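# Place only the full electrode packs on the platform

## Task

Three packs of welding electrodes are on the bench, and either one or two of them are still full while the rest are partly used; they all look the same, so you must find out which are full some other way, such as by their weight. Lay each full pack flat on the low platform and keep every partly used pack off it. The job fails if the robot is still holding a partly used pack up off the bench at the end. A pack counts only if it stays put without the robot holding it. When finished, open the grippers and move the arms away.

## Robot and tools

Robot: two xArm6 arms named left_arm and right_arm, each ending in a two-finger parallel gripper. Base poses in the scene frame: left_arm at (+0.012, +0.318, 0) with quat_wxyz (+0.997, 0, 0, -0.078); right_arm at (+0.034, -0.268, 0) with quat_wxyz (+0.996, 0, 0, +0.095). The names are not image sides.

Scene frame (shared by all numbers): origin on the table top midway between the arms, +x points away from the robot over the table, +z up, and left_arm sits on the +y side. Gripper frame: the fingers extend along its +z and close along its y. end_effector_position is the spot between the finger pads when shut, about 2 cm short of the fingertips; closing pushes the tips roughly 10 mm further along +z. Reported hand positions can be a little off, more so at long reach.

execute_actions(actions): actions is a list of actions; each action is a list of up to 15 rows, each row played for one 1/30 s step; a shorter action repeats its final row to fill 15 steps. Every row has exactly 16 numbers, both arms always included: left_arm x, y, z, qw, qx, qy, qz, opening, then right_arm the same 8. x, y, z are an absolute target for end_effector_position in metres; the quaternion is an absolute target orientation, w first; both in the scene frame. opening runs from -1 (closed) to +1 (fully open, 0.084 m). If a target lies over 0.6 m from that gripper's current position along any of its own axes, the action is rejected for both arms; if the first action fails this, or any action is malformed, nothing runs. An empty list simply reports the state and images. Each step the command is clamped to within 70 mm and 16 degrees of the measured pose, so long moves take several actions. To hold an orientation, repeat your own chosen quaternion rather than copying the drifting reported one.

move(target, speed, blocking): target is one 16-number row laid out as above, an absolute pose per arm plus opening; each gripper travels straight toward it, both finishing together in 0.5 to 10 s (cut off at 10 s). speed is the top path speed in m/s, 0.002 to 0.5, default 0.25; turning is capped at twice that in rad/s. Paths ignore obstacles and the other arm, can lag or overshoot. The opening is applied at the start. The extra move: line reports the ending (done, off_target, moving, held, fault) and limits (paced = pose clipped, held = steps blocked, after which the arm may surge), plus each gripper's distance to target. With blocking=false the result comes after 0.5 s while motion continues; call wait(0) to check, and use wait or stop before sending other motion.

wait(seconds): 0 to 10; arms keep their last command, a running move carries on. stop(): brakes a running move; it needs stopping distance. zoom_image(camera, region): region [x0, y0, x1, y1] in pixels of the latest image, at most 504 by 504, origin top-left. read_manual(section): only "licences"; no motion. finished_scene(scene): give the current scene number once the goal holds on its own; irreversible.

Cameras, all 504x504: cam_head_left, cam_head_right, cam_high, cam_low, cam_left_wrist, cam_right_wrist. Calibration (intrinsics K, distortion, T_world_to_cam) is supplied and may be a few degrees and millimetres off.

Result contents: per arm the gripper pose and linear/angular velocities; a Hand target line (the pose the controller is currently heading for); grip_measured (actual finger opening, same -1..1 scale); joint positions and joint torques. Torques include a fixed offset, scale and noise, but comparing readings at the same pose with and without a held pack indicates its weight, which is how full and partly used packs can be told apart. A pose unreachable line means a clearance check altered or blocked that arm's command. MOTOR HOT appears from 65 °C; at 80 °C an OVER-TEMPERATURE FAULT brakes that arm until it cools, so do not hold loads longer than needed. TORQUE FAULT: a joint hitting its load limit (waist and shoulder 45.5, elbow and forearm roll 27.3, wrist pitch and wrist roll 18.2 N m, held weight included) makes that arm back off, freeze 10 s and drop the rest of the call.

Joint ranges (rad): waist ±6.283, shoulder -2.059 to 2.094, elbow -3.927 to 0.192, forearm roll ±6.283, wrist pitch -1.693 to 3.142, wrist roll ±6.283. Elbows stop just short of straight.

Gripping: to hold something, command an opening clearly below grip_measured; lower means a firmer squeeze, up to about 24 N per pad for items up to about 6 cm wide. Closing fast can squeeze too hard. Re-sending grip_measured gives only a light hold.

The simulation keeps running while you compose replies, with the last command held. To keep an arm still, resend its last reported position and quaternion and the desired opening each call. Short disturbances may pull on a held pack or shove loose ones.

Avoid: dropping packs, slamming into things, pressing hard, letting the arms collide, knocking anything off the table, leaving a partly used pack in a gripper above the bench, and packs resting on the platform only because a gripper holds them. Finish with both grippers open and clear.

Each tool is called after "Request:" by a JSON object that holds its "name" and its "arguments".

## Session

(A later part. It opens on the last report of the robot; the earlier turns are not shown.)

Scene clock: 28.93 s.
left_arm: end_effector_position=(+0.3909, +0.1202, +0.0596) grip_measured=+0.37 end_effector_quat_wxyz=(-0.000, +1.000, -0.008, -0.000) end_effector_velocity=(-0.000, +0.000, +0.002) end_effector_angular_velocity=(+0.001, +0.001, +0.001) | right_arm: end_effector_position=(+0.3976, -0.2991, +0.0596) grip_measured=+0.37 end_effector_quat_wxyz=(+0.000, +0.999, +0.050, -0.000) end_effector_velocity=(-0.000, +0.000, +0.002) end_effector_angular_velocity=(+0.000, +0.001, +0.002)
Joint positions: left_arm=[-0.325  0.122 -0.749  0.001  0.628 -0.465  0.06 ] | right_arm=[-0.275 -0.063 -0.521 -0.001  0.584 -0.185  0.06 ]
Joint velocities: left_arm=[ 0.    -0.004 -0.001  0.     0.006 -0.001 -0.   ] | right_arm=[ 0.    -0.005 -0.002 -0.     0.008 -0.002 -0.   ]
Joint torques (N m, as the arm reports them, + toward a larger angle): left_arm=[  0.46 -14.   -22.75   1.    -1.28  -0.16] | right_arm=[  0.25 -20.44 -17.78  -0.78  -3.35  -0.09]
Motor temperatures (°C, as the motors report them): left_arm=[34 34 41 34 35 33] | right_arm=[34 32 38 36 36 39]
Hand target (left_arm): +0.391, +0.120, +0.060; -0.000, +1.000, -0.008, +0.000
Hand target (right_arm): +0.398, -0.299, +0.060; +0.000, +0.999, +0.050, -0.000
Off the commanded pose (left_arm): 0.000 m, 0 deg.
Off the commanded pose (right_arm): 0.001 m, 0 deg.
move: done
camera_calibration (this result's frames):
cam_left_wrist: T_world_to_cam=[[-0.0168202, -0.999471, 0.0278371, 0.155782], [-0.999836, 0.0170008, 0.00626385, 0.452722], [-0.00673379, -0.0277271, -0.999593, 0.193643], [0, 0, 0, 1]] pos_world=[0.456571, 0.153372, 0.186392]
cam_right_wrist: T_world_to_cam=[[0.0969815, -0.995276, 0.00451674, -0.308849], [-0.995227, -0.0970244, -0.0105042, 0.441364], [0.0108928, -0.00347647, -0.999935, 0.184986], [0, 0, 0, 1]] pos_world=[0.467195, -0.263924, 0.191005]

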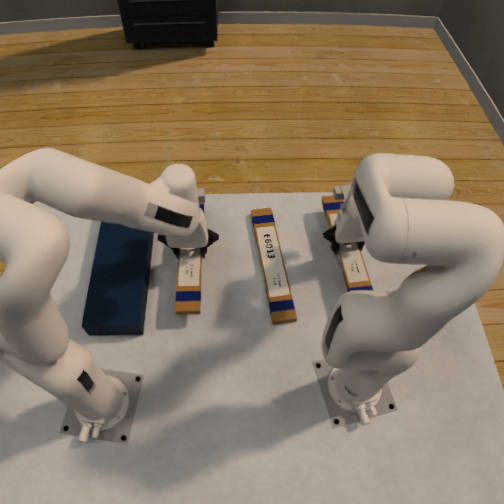

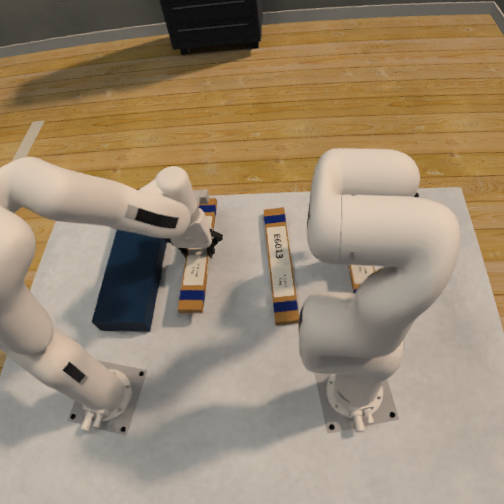

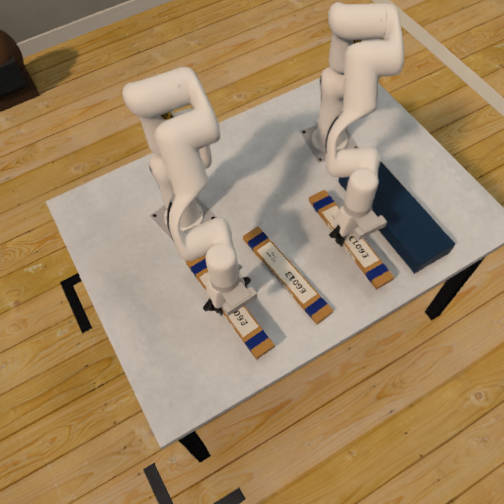

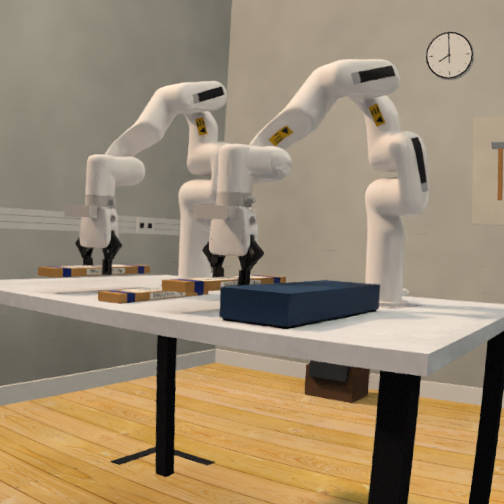

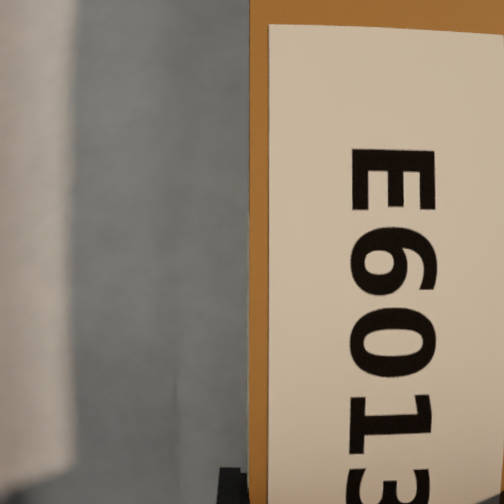

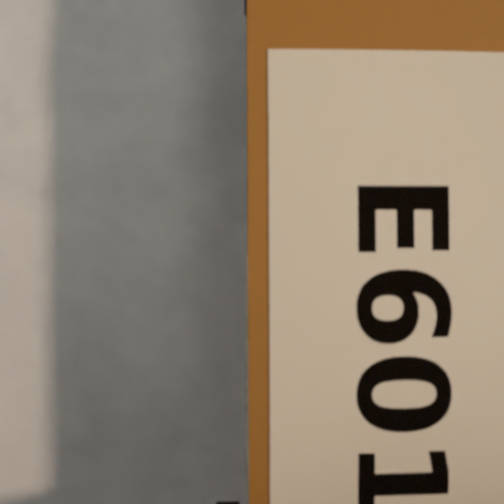

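Request:
{"name": "move", "arguments": {"target": [0.391,0.12,0.018,0,1,-0.008,0,-0.3,0.39,-0.36,0.06,0,1,0,0,-0.3], "speed": 0.08}}

Request:
{"name": "move", "arguments": {"target": [0.391,0.12,0.018,0,1,-0.008,0,1,0.39,-0.36,0.06,0,1,0,0,-0.3]}}

Request:
{"name": "move", "arguments": {"target": [0.391,0.12,0.06,0,1,-0.008,0,1,0.39,-0.4,0.06,0,1,0,0,-0.3], "speed": 0.1}}

Request:
{"name": "move", "arguments": {"target": [0.38,-0.095,0.06,0,0.9988,0.05,0,1,0.39,-0.4,0.06,0,1,0,0,-0.3]}}

Scene clock: 37.30 s.
left_arm: end_effector_position=(+0.3911, +0.1199, +0.0183) grip_measured=+0.37 end_effector_quat_wxyz=(+0.000, +1.000, -0.008, +0.000) end_effector_velocity=(-0.001, +0.001, -0.002) end_effector_angular_velocity=(+0.001, +0.002, +0.002) | right_arm: end_effector_position=(+0.3897, -0.3598, +0.0600) grip_measured=+0.37 end_effector_quat_wxyz=(+0.000, +1.000, +0.000, -0.000) end_effector_velocity=(-0.001, -0.001, -0.001) end_effector_angular_velocity=(+0.001, +0.002, -0.003)
Joint positions: left_arm=[-0.325  0.232 -0.739 -0.001  0.506 -0.464  0.06 ] | right_arm=[-0.443 -0.056 -0.529 -0.001  0.586 -0.253  0.06 ]
Joint velocities: left_arm=[ 0.001  0.004  0.001  0.    -0.003 -0.001 -0.   ] | right_arm=[-0.005  0.001  0.001  0.    -0.    -0.002 -0.   ]
Joint torques (N m, as the arm reports them, + toward a larger angle): left_arm=[  0.43 -14.73 -20.63   1.04  -1.38  -0.15] | right_arm=[  0.29 -20.45 -17.74  -0.96  -3.27  -0.01]
Motor temperatures (°C, as the motors report them): left_arm=[34 34 41 34 35 33] | right_arm=[34 32 38 36 36 39]
Hand target (left_arm): +0.391, +0.120, +0.018; +0.000, +1.000, -0.008, -0.000
Hand target (right_arm): +0.390, -0.360, +0.060; +0.000, +1.000, -0.000, -0.000
Off the commanded pose (left_arm): 0.000 m, 0 deg.
Off the commanded pose (right_arm): 0.000 m, 0 deg.
move: done
camera_calibration (this result's frames):
cam_left_wrist: T_world_to_cam=[[-0.0172396, -0.999432, 0.0289728, 0.15677], [-0.999834, 0.0174029, 0.00539632, 0.453115], [-0.00589746, -0.0288749, -0.999566, 0.152212], [0, 0, 0, 1]] pos_world=[0.45664, 0.15319, 0.145159]
cam_right_wrist: T_world_to_cam=[[-0.00222282, -0.999985, 0.0049156, -0.331644], [-0.999938, 0.00216909, -0.0109087, 0.465184], [0.0108979, -0.00493955, -0.999928, 0.184729], [0, 0, 0, 1]] pos_world=[0.462405, -0.331736, 0.19142]

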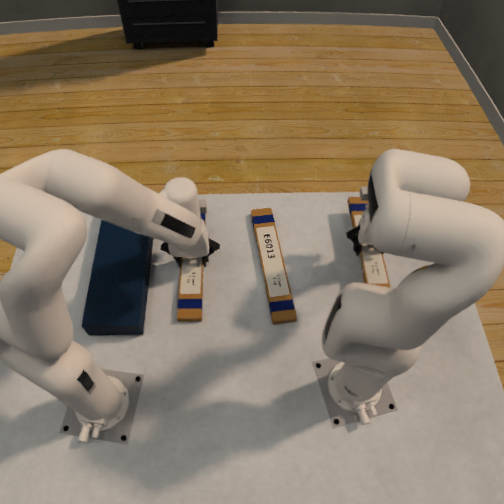

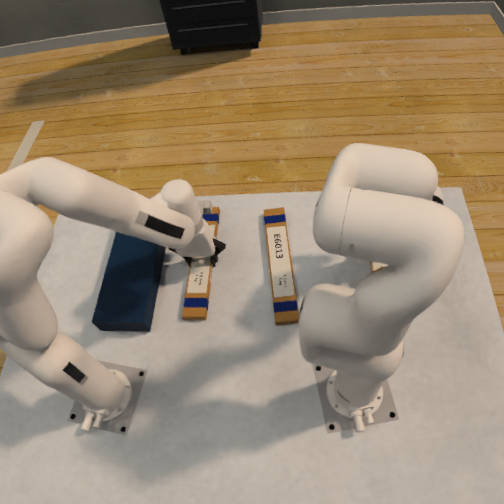

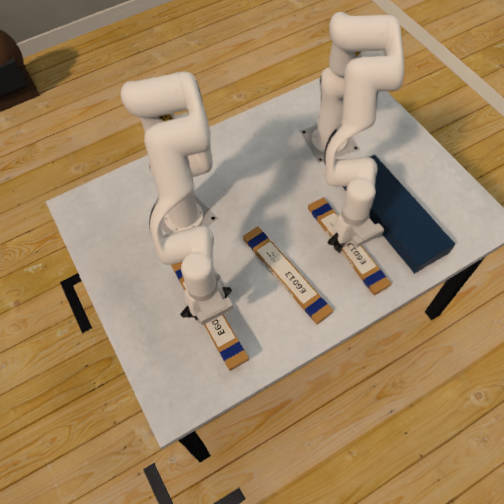

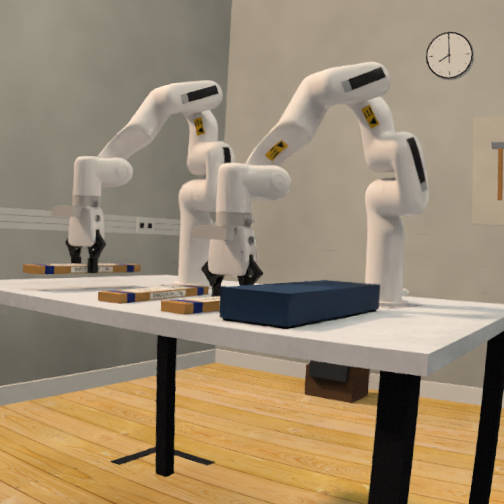

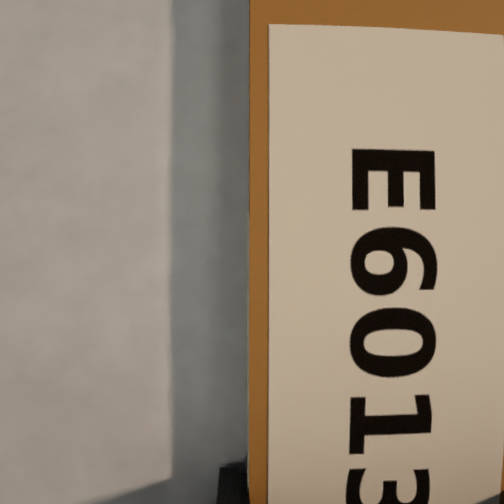

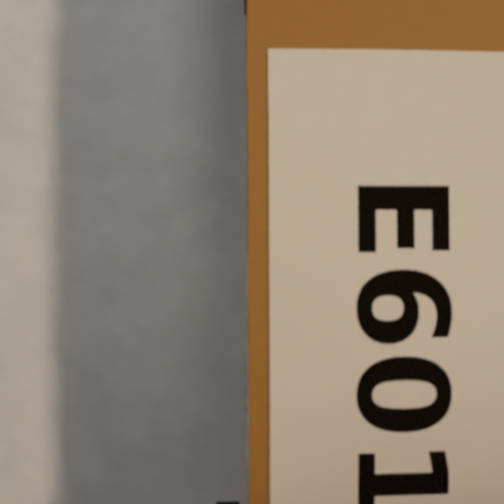

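Scene clock: 38.00 s.
left_arm: end_effector_position=(+0.3910, +0.1200, +0.0180) grip_measured=+1.00 end_effector_quat_wxyz=(+0.000, +1.000, -0.008, +0.000) end_effector_velocity=(-0.001, -0.000, -0.000) end_effector_angular_velocity=(+0.001, +0.001, -0.002) | right_arm: end_effector_position=(+0.3900, -0.3600, +0.0600) grip_measured=+0.37 end_effector_quat_wxyz=(+0.000, +1.000, +0.000, -0.000) end_effector_velocity=(+0.000, -0.000, +0.000) end_effector_angular_velocity=(+0.000, -0.000, -0.000)
Joint positions: left_arm=[-0.325  0.233 -0.739 -0.     0.506 -0.465  0.084] | right_arm=[-0.443 -0.056 -0.53  -0.     0.586 -0.254  0.06 ]
Joint velocities: left_arm=[-0.001  0.001  0.     0.001  0.    -0.     0.   ] | right_arm=[-0.  0. -0.  0. -0. -0. -0.]
Joint torques (N m, as the arm reports them, + toward a larger angle): left_arm=[  0.44 -13.56 -18.34   0.99  -1.06  -0.25] | right_arm=[  0.22 -20.5  -17.73  -0.8   -3.28  -0.03]
Motor temperatures (°C, as the motors report them): left_arm=[34 34 41 34 35 33] | right_arm=[34 32 38 36 36 39]
Hand target (left_arm): +0.391, +0.120, +0.018; +0.000, +1.000, -0.008, -0.000
Hand target (right_arm): +0.390, -0.360, +0.060; +0.000, +1.000, -0.000, -0.000
Off the commanded pose (left_arm): 0.000 m, 0 deg.
Off the commanded pose (right_arm): 0.000 m, 0 deg.
move: done
camera_calibration (this result's frames):
cam_left_wrist: T_world_to_cam=[[-0.0170431, -0.999449, 0.028488, 0.156834], [-0.999836, 0.0172123, 0.00570459, 0.453091], [-0.00619178, -0.0283861, -0.999578, 0.151987], [0, 0, 0, 1]] pos_world=[0.45663, 0.153264, 0.144871]
cam_right_wrist: T_world_to_cam=[[-0.00271355, -0.999987, 0.00436355, -0.331567], [-0.999933, 0.00266418, -0.0112802, 0.465631], [0.0112684, -0.00439387, -0.999927, 0.184783], [0, 0, 0, 1]] pos_world=[0.462618, -0.331991, 0.191469]

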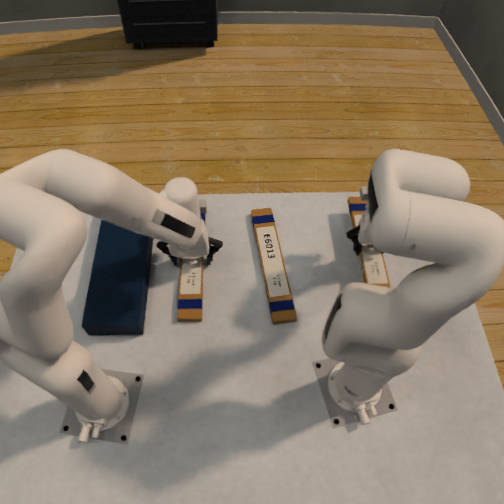

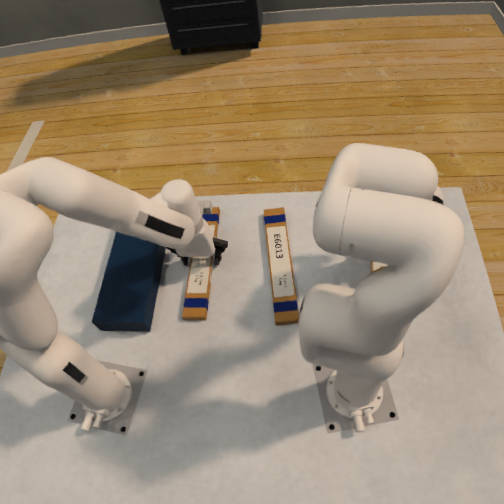

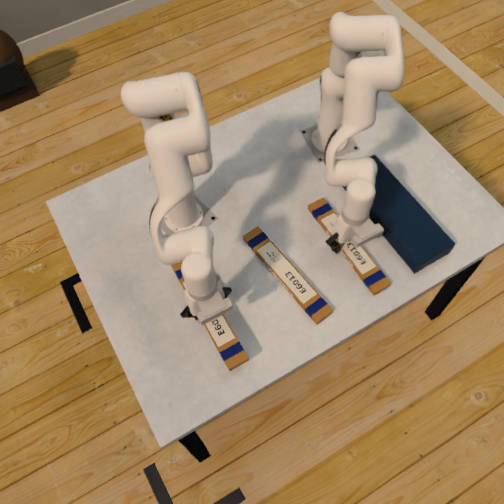

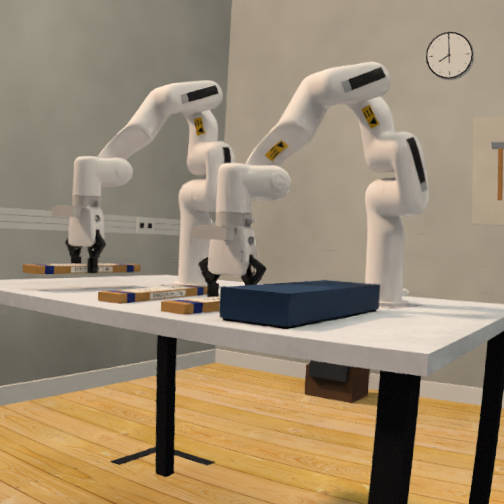

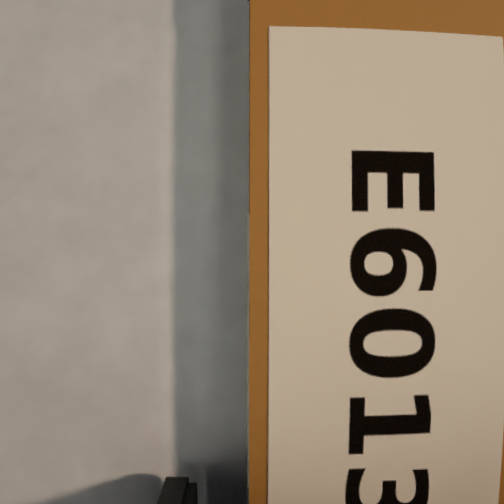

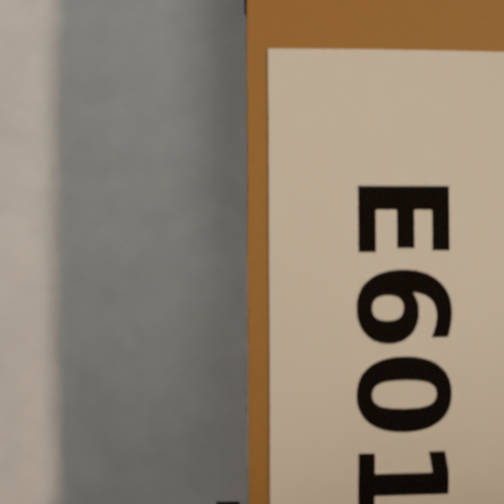

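Scene clock: 38.87 s.
left_arm: end_effector_position=(+0.3909, +0.1201, +0.0595) grip_measured=+1.00 end_effector_quat_wxyz=(-0.000, +1.000, -0.008, -0.000) end_effector_velocity=(+0.000, -0.000, +0.002) end_effector_angular_velocity=(-0.000, +0.000, -0.000) | right_arm: end_effector_position=(+0.3898, -0.3998, +0.0600) grip_measured=+0.37 end_effector_quat_wxyz=(+0.000, +1.000, +0.000, -0.000) end_effector_velocity=(+0.000, -0.002, +0.000) end_effector_angular_velocity=(+0.000, -0.001, -0.001)
Joint positions: left_arm=[-0.325  0.122 -0.749  0.001  0.628 -0.465  0.084] | right_arm=[-0.545 -0.019 -0.572 -0.001  0.592 -0.355  0.06 ]
Joint velocities: left_arm=[-0.    -0.004 -0.002 -0.     0.006  0.    -0.   ] | right_arm=[-0.004  0.002 -0.003  0.001  0.    -0.004  0.   ]
Joint torques (N m, as the arm reports them, + toward a larger angle): left_arm=[  0.48 -12.33 -20.05   1.01  -1.14  -0.26] | right_arm=[  0.15 -21.65 -17.88  -0.82  -3.3   -0.22]
Motor temperatures (°C, as the motors report them): left_arm=[34 34 41 34 35 33] | right_arm=[34 32 38 36 36 39]
Hand target (left_arm): +0.391, +0.120, +0.060; -0.000, +1.000, -0.008, +0.000
Hand target (right_arm): +0.390, -0.400, +0.060; +0.000, +1.000, -0.000, -0.000
Off the commanded pose (left_arm): 0.000 m, 0 deg.
Off the commanded pose (right_arm): 0.000 m, 0 deg.
move: done
camera_calibration (this result's frames):
cam_left_wrist: T_world_to_cam=[[-0.0168306, -0.999471, 0.0278352, 0.155776], [-0.999836, 0.0170119, 0.00628981, 0.45272], [-0.00676001, -0.0277247, -0.999593, 0.19362], [0, 0, 0, 1]] pos_world=[0.456576, 0.15336, 0.186357]
cam_right_wrist: T_world_to_cam=[[-0.0025014, -0.999986, 0.00466449, -0.371467], [-0.999938, 0.00245068, -0.0108492, 0.465387], [0.0108376, -0.00469134, -0.99993, 0.184639], [0, 0, 0, 1]] pos_world=[0.462428, -0.371736, 0.191408]

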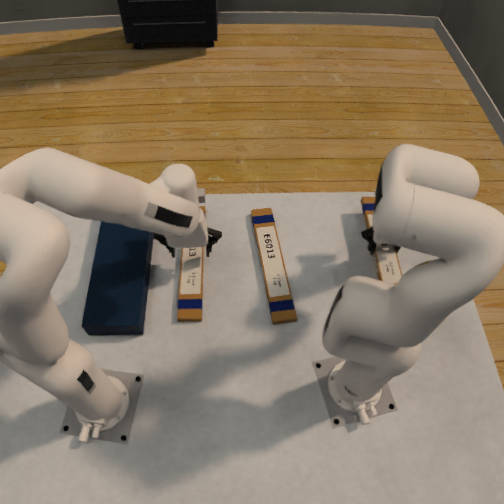

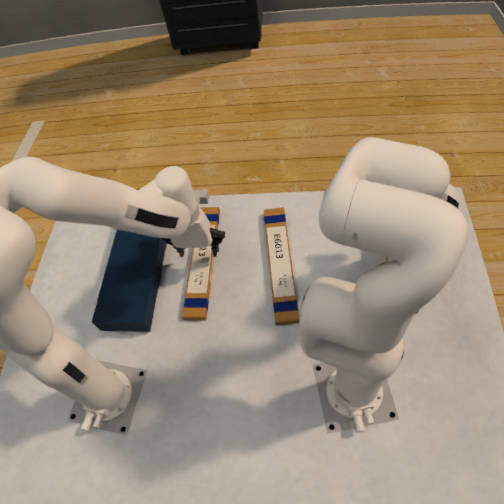

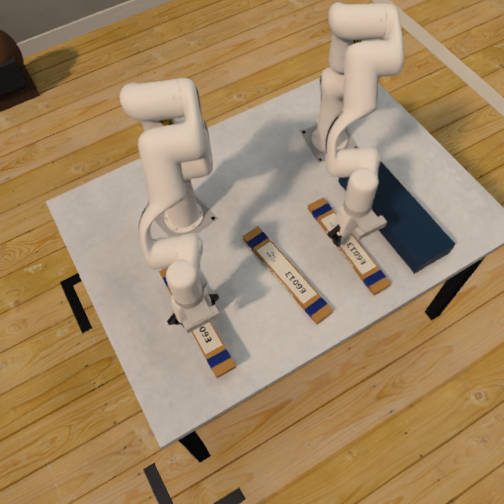

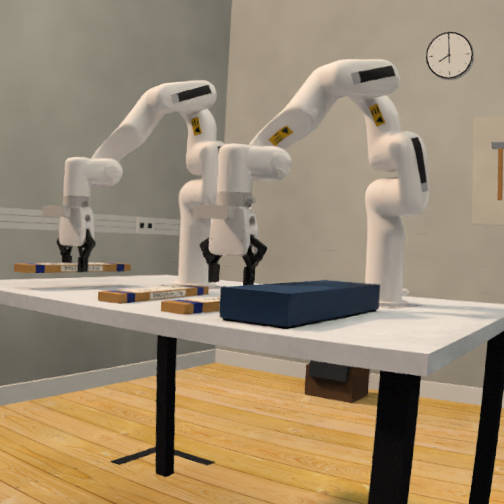

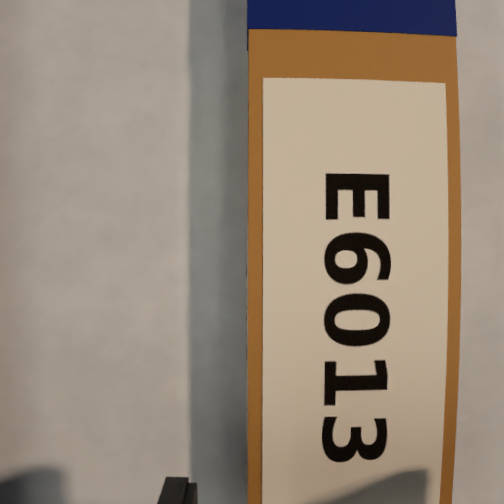

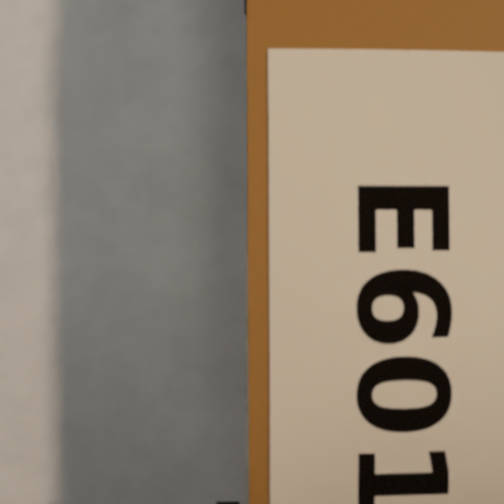

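Scene clock: 40.30 s.
left_arm: end_effector_position=(+0.3803, -0.0944, +0.0599) grip_measured=+1.00 end_effector_quat_wxyz=(-0.000, +0.999, +0.050, +0.001) end_effector_velocity=(-0.000, -0.002, -0.001) end_effector_angular_velocity=(+0.003, +0.002, +0.000) | right_arm: end_effector_position=(+0.3900, -0.4000, +0.0600) grip_measured=+0.37 end_effector_quat_wxyz=(+0.000, +1.000, +0.000, -0.000) end_effector_velocity=(+0.001, +0.000, +0.000) end_effector_angular_velocity=(-0.000, -0.001, +0.000)
Joint positions: left_arm=[-0.686  0.475 -1.27   0.002  0.795 -0.944  0.084] | right_arm=[-0.545 -0.019 -0.573  0.     0.592 -0.356  0.06 ]
Joint velocities: left_arm=[-0.003  0.009 -0.013  0.001  0.008 -0.004 -0.   ] | right_arm=[ 0.001 -0.    -0.001  0.     0.     0.001  0.   ]
Joint torques (N m, as the arm reports them, + toward a larger angle): left_arm=[  0.2  -18.35 -21.39   0.85  -0.9   -0.18] | right_arm=[  0.31 -21.15 -17.87  -0.66  -3.31  -0.05]
Motor temperatures (°C, as the motors report them): left_arm=[34 34 41 34 35 33] | right_arm=[34 32 38 36 36 39]
Hand target (left_arm): +0.380, -0.095, +0.060; -0.000, +0.999, +0.050, +0.001
Hand target (right_arm): +0.390, -0.400, +0.060; +0.000, +1.000, -0.000, -0.000
Off the commanded pose (left_arm): 0.001 m, 0 deg.
Off the commanded pose (right_arm): 0.000 m, 0 deg.
move: done
camera_calibration (this result's frames):
cam_left_wrist: T_world_to_cam=[[0.0994025, -0.994645, 0.0282883, -0.102627], [-0.995046, -0.0993219, 0.00424262, 0.433077], [-0.00141025, -0.0285699, -0.999591, 0.185832], [0, 0, 0, 1]] pos_world=[0.441395, -0.0537541, 0.186821]
cam_right_wrist: T_world_to_cam=[[-0.00272655, -0.999987, 0.00435351, -0.371565], [-0.999933, 0.00267725, -0.0112899, 0.465749], [0.0112781, -0.004384, -0.999927, 0.184609], [0, 0, 0, 1]] pos_world=[0.462622, -0.371998, 0.191471]

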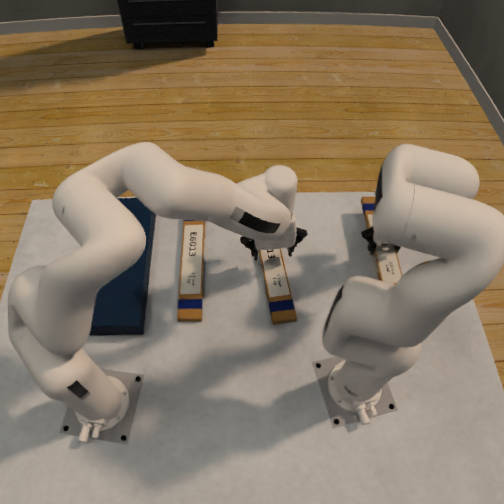

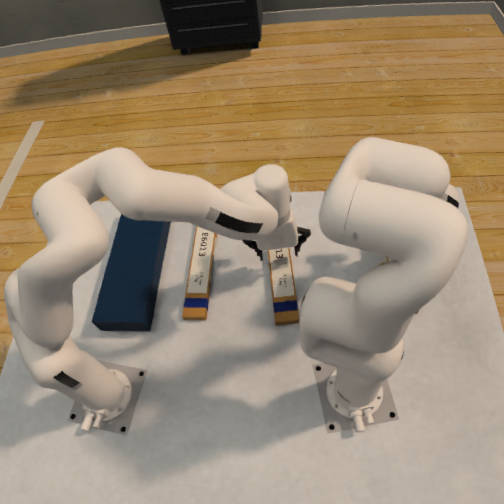

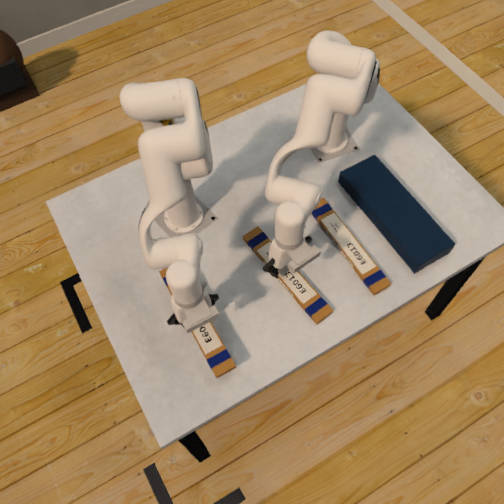

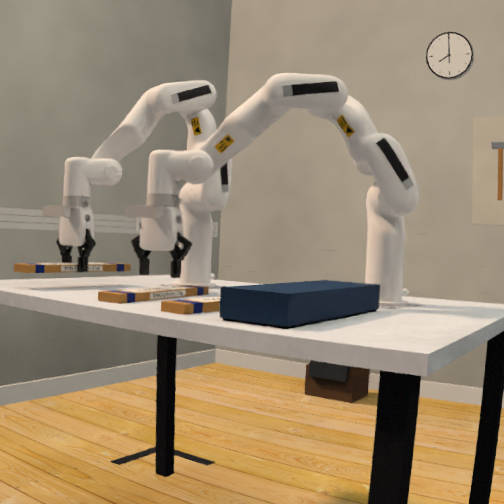

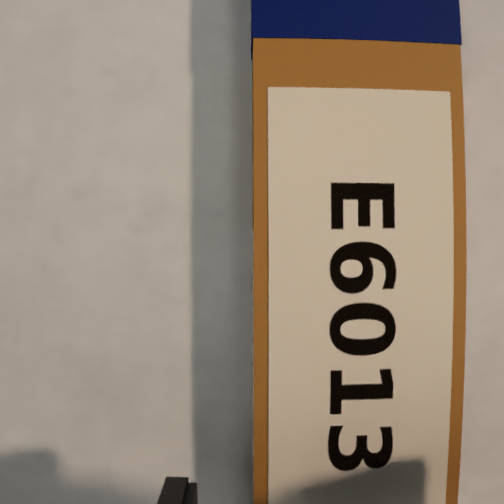

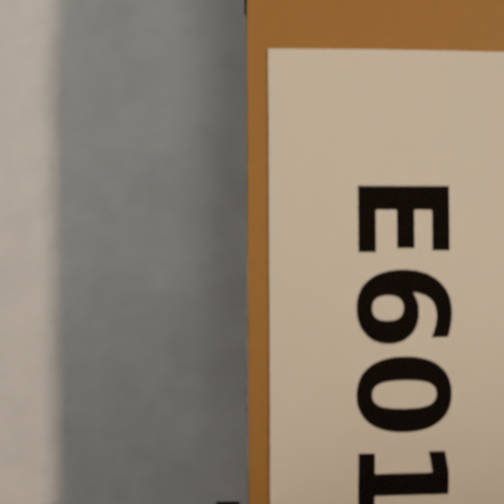

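Request:
{"name": "move", "arguments": {"target": [0.378,-0.096,0.015,0,0.9988,0.05,0,1,0.39,-0.4,0.06,0,1,0,0,-0.3], "speed": 0.08}}

Request:
{"name": "move", "arguments": {"target": [0.378,-0.096,0.015,0,0.9988,0.05,0,-0.3,0.39,-0.4,0.06,0,1,0,0,-0.3]}}

Request:
{"name": "move", "arguments": {"target": [0.38,-0.095,0.06,0,0.9988,0.05,0,-0.3,0.39,-0.4,0.06,0,1,0,0,-0.3], "speed": 0.08}}

Request:
{"name": "zoom_image", "arguments": {"camera": "cam_high", "region": [300,140,468,308]}}

Scene clock: 45.97 s.
left_arm: end_effector_position=(+0.3781, -0.0962, +0.0156) grip_measured=+1.00 end_effector_quat_wxyz=(+0.000, +0.999, +0.050, +0.000) end_effector_velocity=(-0.000, -0.001, -0.001) end_effector_angular_velocity=(-0.002, -0.001, -0.001) | right_arm: end_effector_position=(+0.3900, -0.4000, +0.0600) grip_measured=+0.37 end_effector_quat_wxyz=(-0.000, +1.000, -0.000, -0.000) end_effector_velocity=(+0.000, -0.000, +0.000) end_effector_angular_velocity=(-0.000, -0.000, -0.001)
Joint positions: left_arm=[-0.691  0.561 -1.26  -0.     0.698 -0.946  0.084] | right_arm=[-0.545 -0.019 -0.573  0.     0.592 -0.356  0.06 ]
Joint velocities: left_arm=[-0.002  0.003 -0.001 -0.    -0.005  0.    -0.   ] | right_arm=[-0.     0.    -0.    -0.    -0.     0.001 -0.   ]
Joint torques (N m, as the arm reports them, + toward a larger angle): left_arm=[  0.59 -18.67 -20.82   1.06  -1.01  -0.3 ] | right_arm=[  0.1  -21.41 -17.79  -0.67  -3.29  -0.03]
Motor temperatures (°C, as the motors report them): left_arm=[34 34 41 34 35 33] | right_arm=[34 32 39 36 36 39]
Hand target (left_arm): +0.378, -0.096, +0.015; +0.000, +0.999, +0.050, -0.000
Hand target (right_arm): +0.390, -0.400, +0.060; +0.000, +1.000, -0.000, +0.000
Off the commanded pose (left_arm): 0.001 m, 0 deg.
Off the commanded pose (right_arm): 0.000 m, 0 deg.
move: done
camera_calibration (this result's frames):
cam_left_wrist: T_world_to_cam=[[0.0985956, -0.994697, 0.0292646, -0.102636], [-0.995124, -0.0984777, 0.00544605, 0.430988], [-0.00253526, -0.0296589, -0.999557, 0.141816], [0, 0, 0, 1]] pos_world=[0.439366, -0.0554424, 0.14241]
cam_right_wrist: T_world_to_cam=[[-0.00272679, -0.999987, 0.00435033, -0.371564], [-0.999933, 0.00267752, -0.0112921, 0.465751], [0.0112803, -0.00438083, -0.999927, 0.184609], [0, 0, 0, 1]] pos_world=[0.462624, -0.371997, 0.191471]

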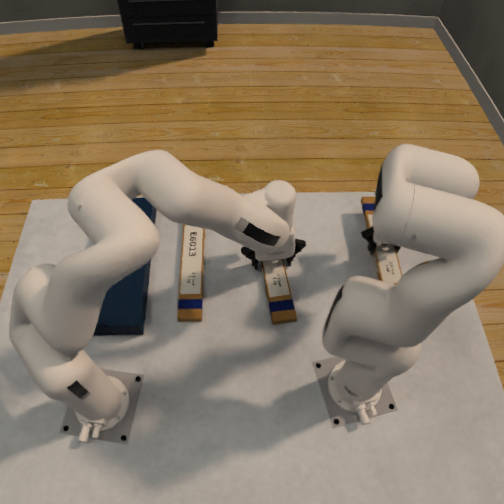

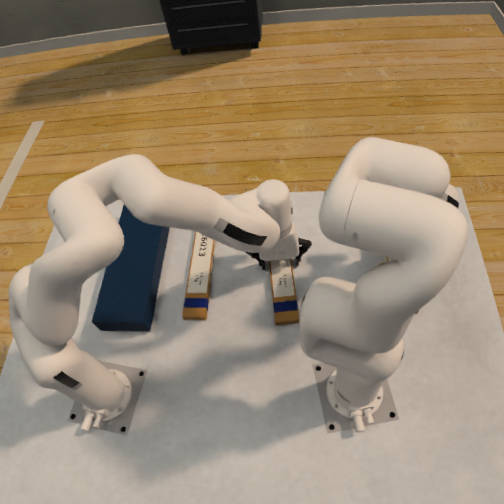

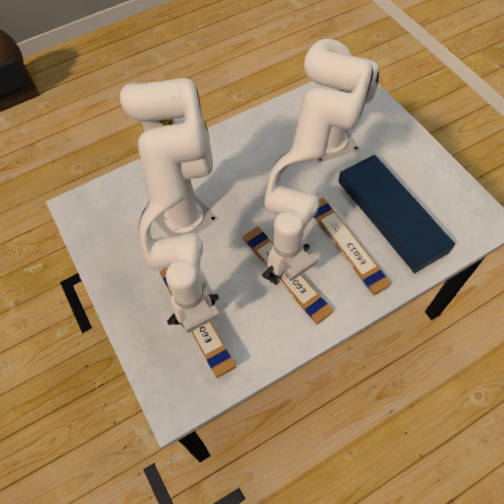

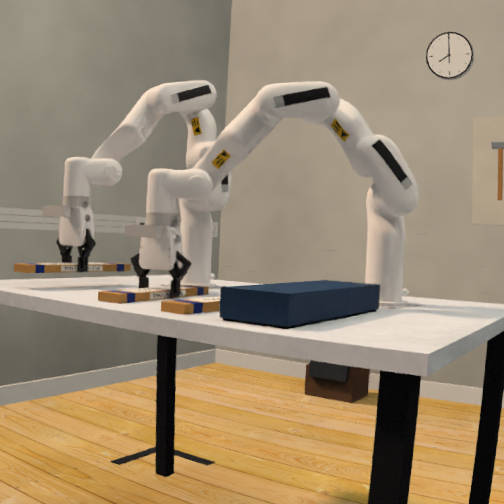

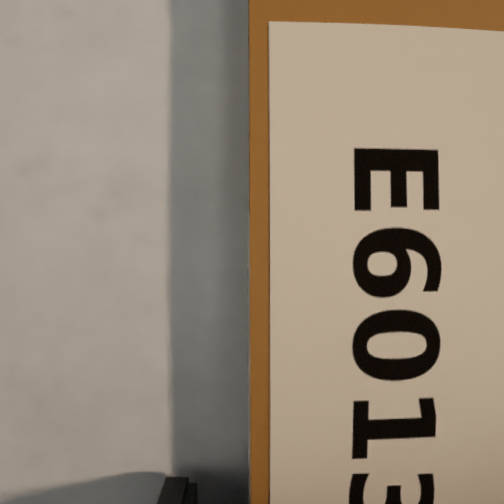

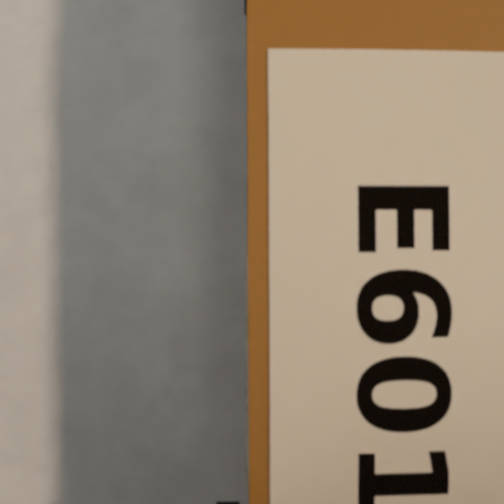

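Scene clock: 46.67 s.
left_arm: end_effector_position=(+0.3787, -0.0965, +0.0167) grip_measured=+0.37 end_effector_quat_wxyz=(+0.001, +0.999, +0.050, +0.001) end_effector_velocity=(-0.000, +0.000, -0.001) end_effector_angular_velocity=(+0.001, +0.001, +0.000) | right_arm: end_effector_position=(+0.3900, -0.4000, +0.0600) grip_measured=+0.37 end_effector_quat_wxyz=(-0.000, +1.000, -0.000, -0.000) end_effector_velocity=(+0.001, +0.000, +0.001) end_effector_angular_velocity=(-0.000, -0.001, +0.001)
Joint positions: left_arm=[-0.69   0.56  -1.261  0.     0.699 -0.947  0.06 ] | right_arm=[-0.545 -0.019 -0.573  0.     0.592 -0.356  0.06 ]
Joint velocities: left_arm=[-0.     0.002  0.    -0.001 -0.001  0.     0.   ] | right_arm=[ 0.001 -0.    -0.002  0.     0.001  0.001 -0.   ]
Joint torques (N m, as the arm reports them, + toward a larger angle): left_arm=[ -1.45  -8.96 -15.57   0.52  -2.99  -0.18] | right_arm=[  0.32 -21.7  -17.69  -0.74  -3.3   -0.11]
Motor temperatures (°C, as the motors report them): left_arm=[34 34 41 34 35 33] | right_arm=[34 32 39 36 37 39]
Hand target (left_arm): +0.378, -0.096, +0.015; -0.000, +0.999, +0.050, -0.000
Hand target (right_arm): +0.390, -0.400, +0.060; -0.000, +1.000, +0.000, +0.000
Off the commanded pose (left_arm): 0.002 m, 0 deg.
Off the commanded pose (right_arm): 0.000 m, 0 deg.
move: done
camera_calibration (this result's frames):
cam_left_wrist: T_world_to_cam=[[0.0989291, -0.994625, 0.0305498, -0.103238], [-0.995094, -0.0988468, 0.00419394, 0.43153], [-0.00115165, -0.0308148, -0.999524, 0.142279], [0, 0, 0, 1]] pos_world=[0.43979, -0.0556436, 0.143556]
cam_right_wrist: T_world_to_cam=[[-0.00272709, -0.999987, 0.00435032, -0.371564], [-0.999933, 0.00267781, -0.011292, 0.465751], [0.0112802, -0.00438082, -0.999927, 0.184609], [0, 0, 0, 1]] pos_world=[0.462624, -0.371997, 0.191471]

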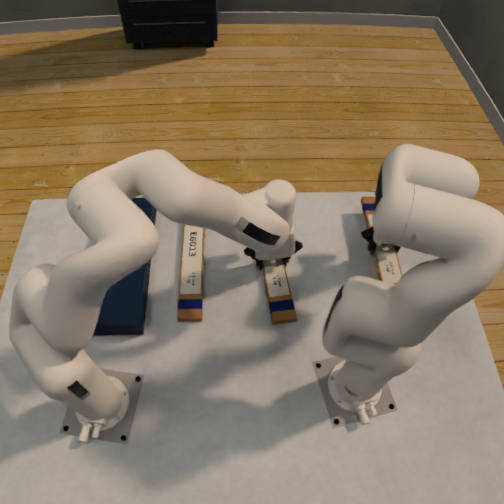

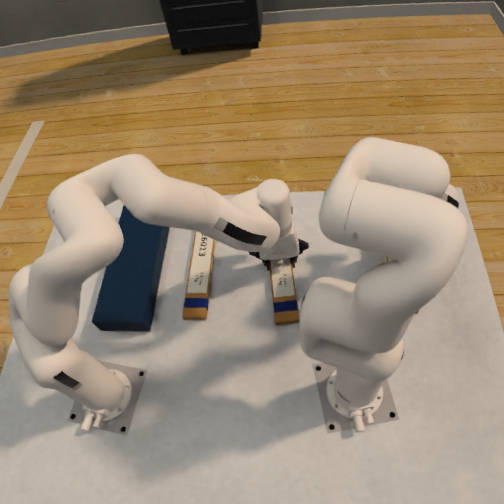

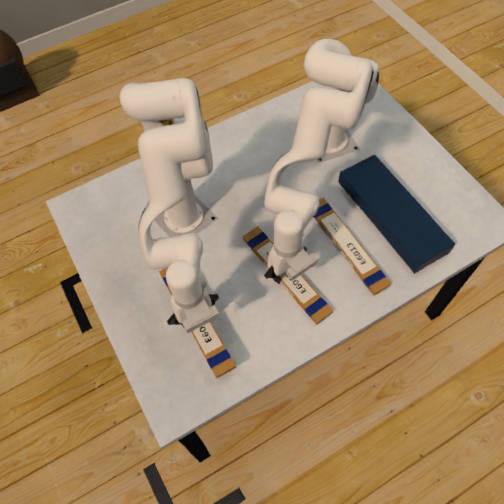

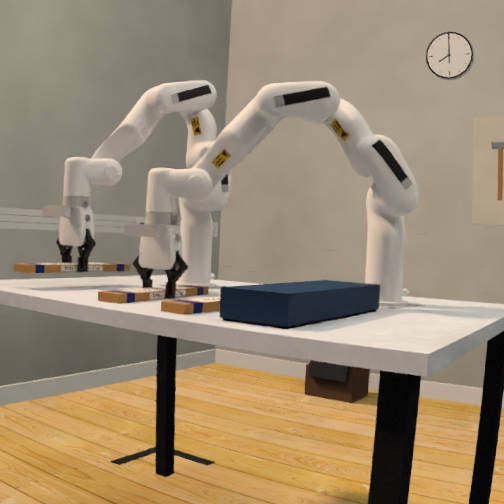

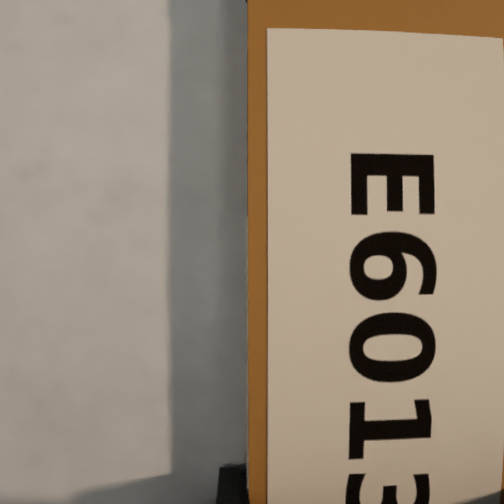

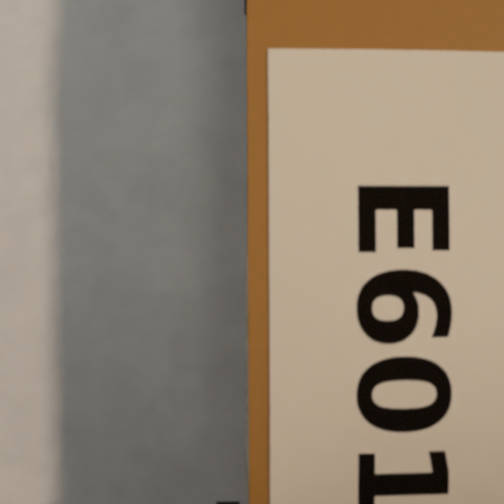

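Scene clock: 47.60 s.
left_arm: end_effector_position=(+0.3797, -0.0947, +0.0591) grip_measured=+0.37 end_effector_quat_wxyz=(-0.001, +0.999, +0.050, -0.000) end_effector_velocity=(-0.001, +0.001, +0.000) end_effector_angular_velocity=(+0.005, +0.004, -0.001) | right_arm: end_effector_position=(+0.3900, -0.4000, +0.0600) grip_measured=+0.37 end_effector_quat_wxyz=(-0.000, +1.000, -0.000, +0.000) end_effector_velocity=(+0.001, -0.000, +0.000) end_effector_angular_velocity=(-0.001, -0.001, +0.001)
Joint positions: left_arm=[-0.687  0.477 -1.272  0.     0.797 -0.943  0.06 ] | right_arm=[-0.545 -0.019 -0.573  0.     0.592 -0.356  0.06 ]
Joint velocities: left_arm=[-0.    -0.002  0.001  0.001  0.006 -0.    -0.   ] | right_arm=[ 0.001  0.    -0.001 -0.    -0.    -0.    -0.   ]
Joint torques (N m, as the arm reports them, + toward a larger angle): left_arm=[  0.21 -22.67 -28.06   1.12  -1.91  -0.17] | right_arm=[  0.12 -21.63 -17.91  -0.89  -3.36  -0.02]
Motor temperatures (°C, as the motors report them): left_arm=[34 34 41 34 35 33] | right_arm=[34 32 39 36 37 39]
Hand target (left_arm): +0.380, -0.095, +0.060; -0.000, +0.999, +0.050, +0.000
Hand target (right_arm): +0.390, -0.400, +0.060; +0.000, +1.000, -0.000, +0.000
Off the commanded pose (left_arm): 0.001 m, 0 deg.
Off the commanded pose (right_arm): 0.000 m, 0 deg.
move: done
camera_calibration (this result's frames):
cam_left_wrist: T_world_to_cam=[[0.0990059, -0.994719, 0.0270471, -0.102592], [-0.995079, -0.0988625, 0.00659303, 0.432423], [-0.00388427, -0.0275668, -0.999612, 0.1861], [0, 0, 0, 1]] pos_world=[0.441176, -0.0541701, 0.185952]
cam_right_wrist: T_world_to_cam=[[-0.00272672, -0.999987, 0.00435034, -0.371564], [-0.999933, 0.00267745, -0.0112921, 0.465751], [0.0112803, -0.00438084, -0.999927, 0.184609], [0, 0, 0, 1]] pos_world=[0.462624, -0.371997, 0.191471]

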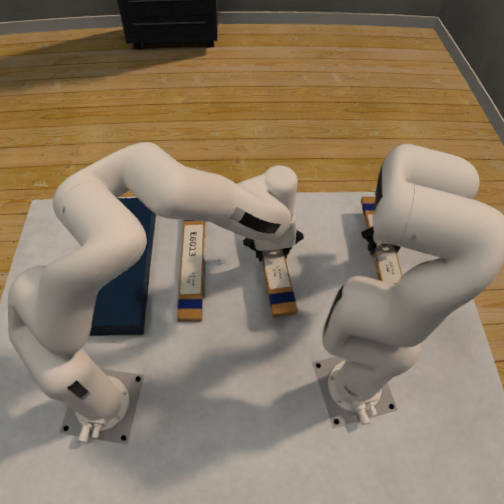

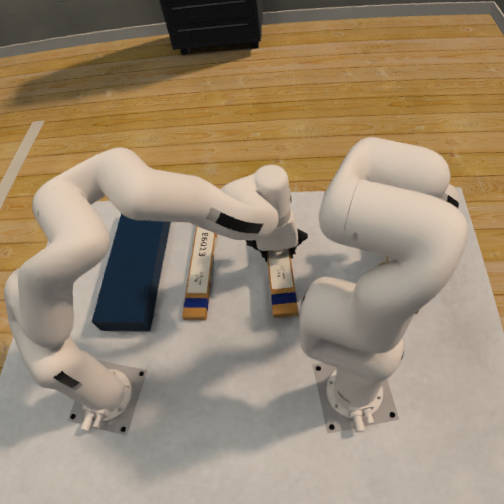

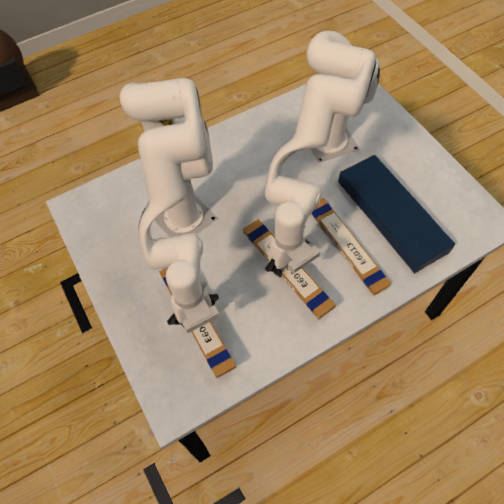

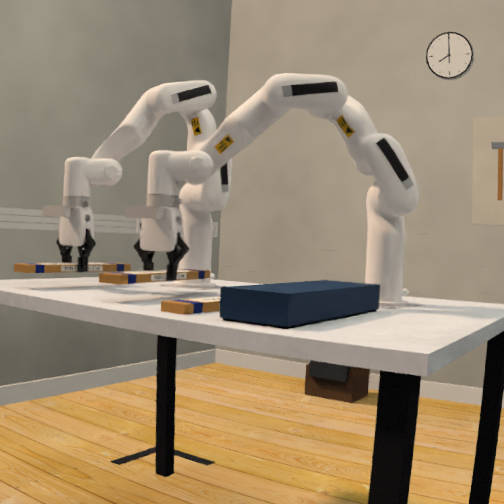

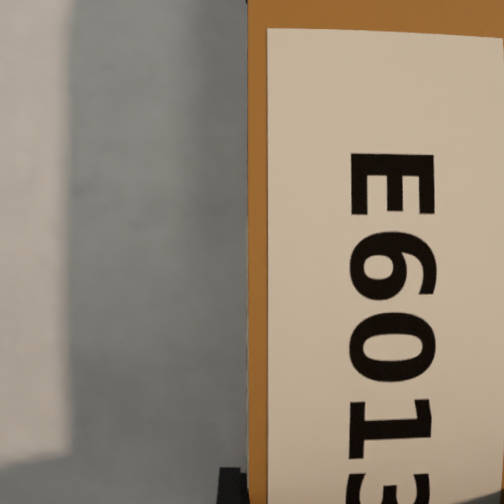

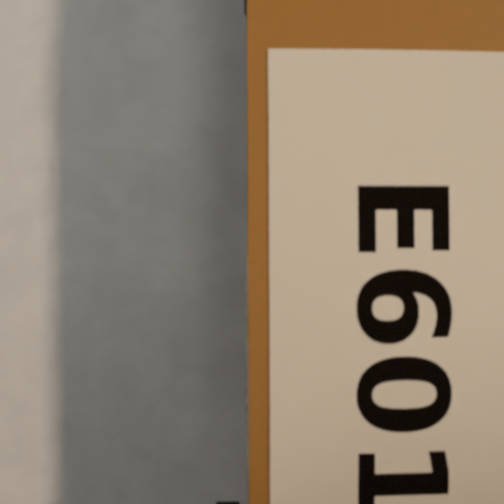

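Region (300, 140, 468, 308) of cam_high's 504x504 image, scaled by 3.000, with more detail than that image has.

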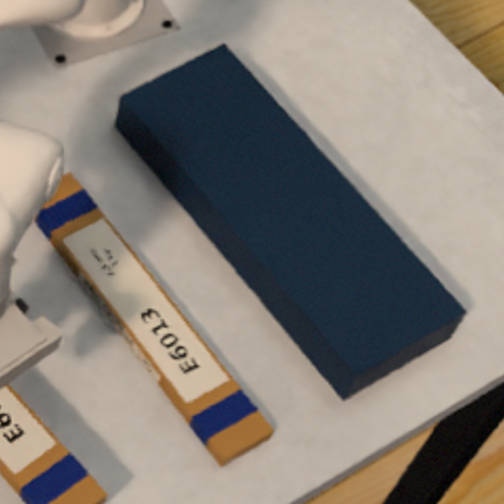

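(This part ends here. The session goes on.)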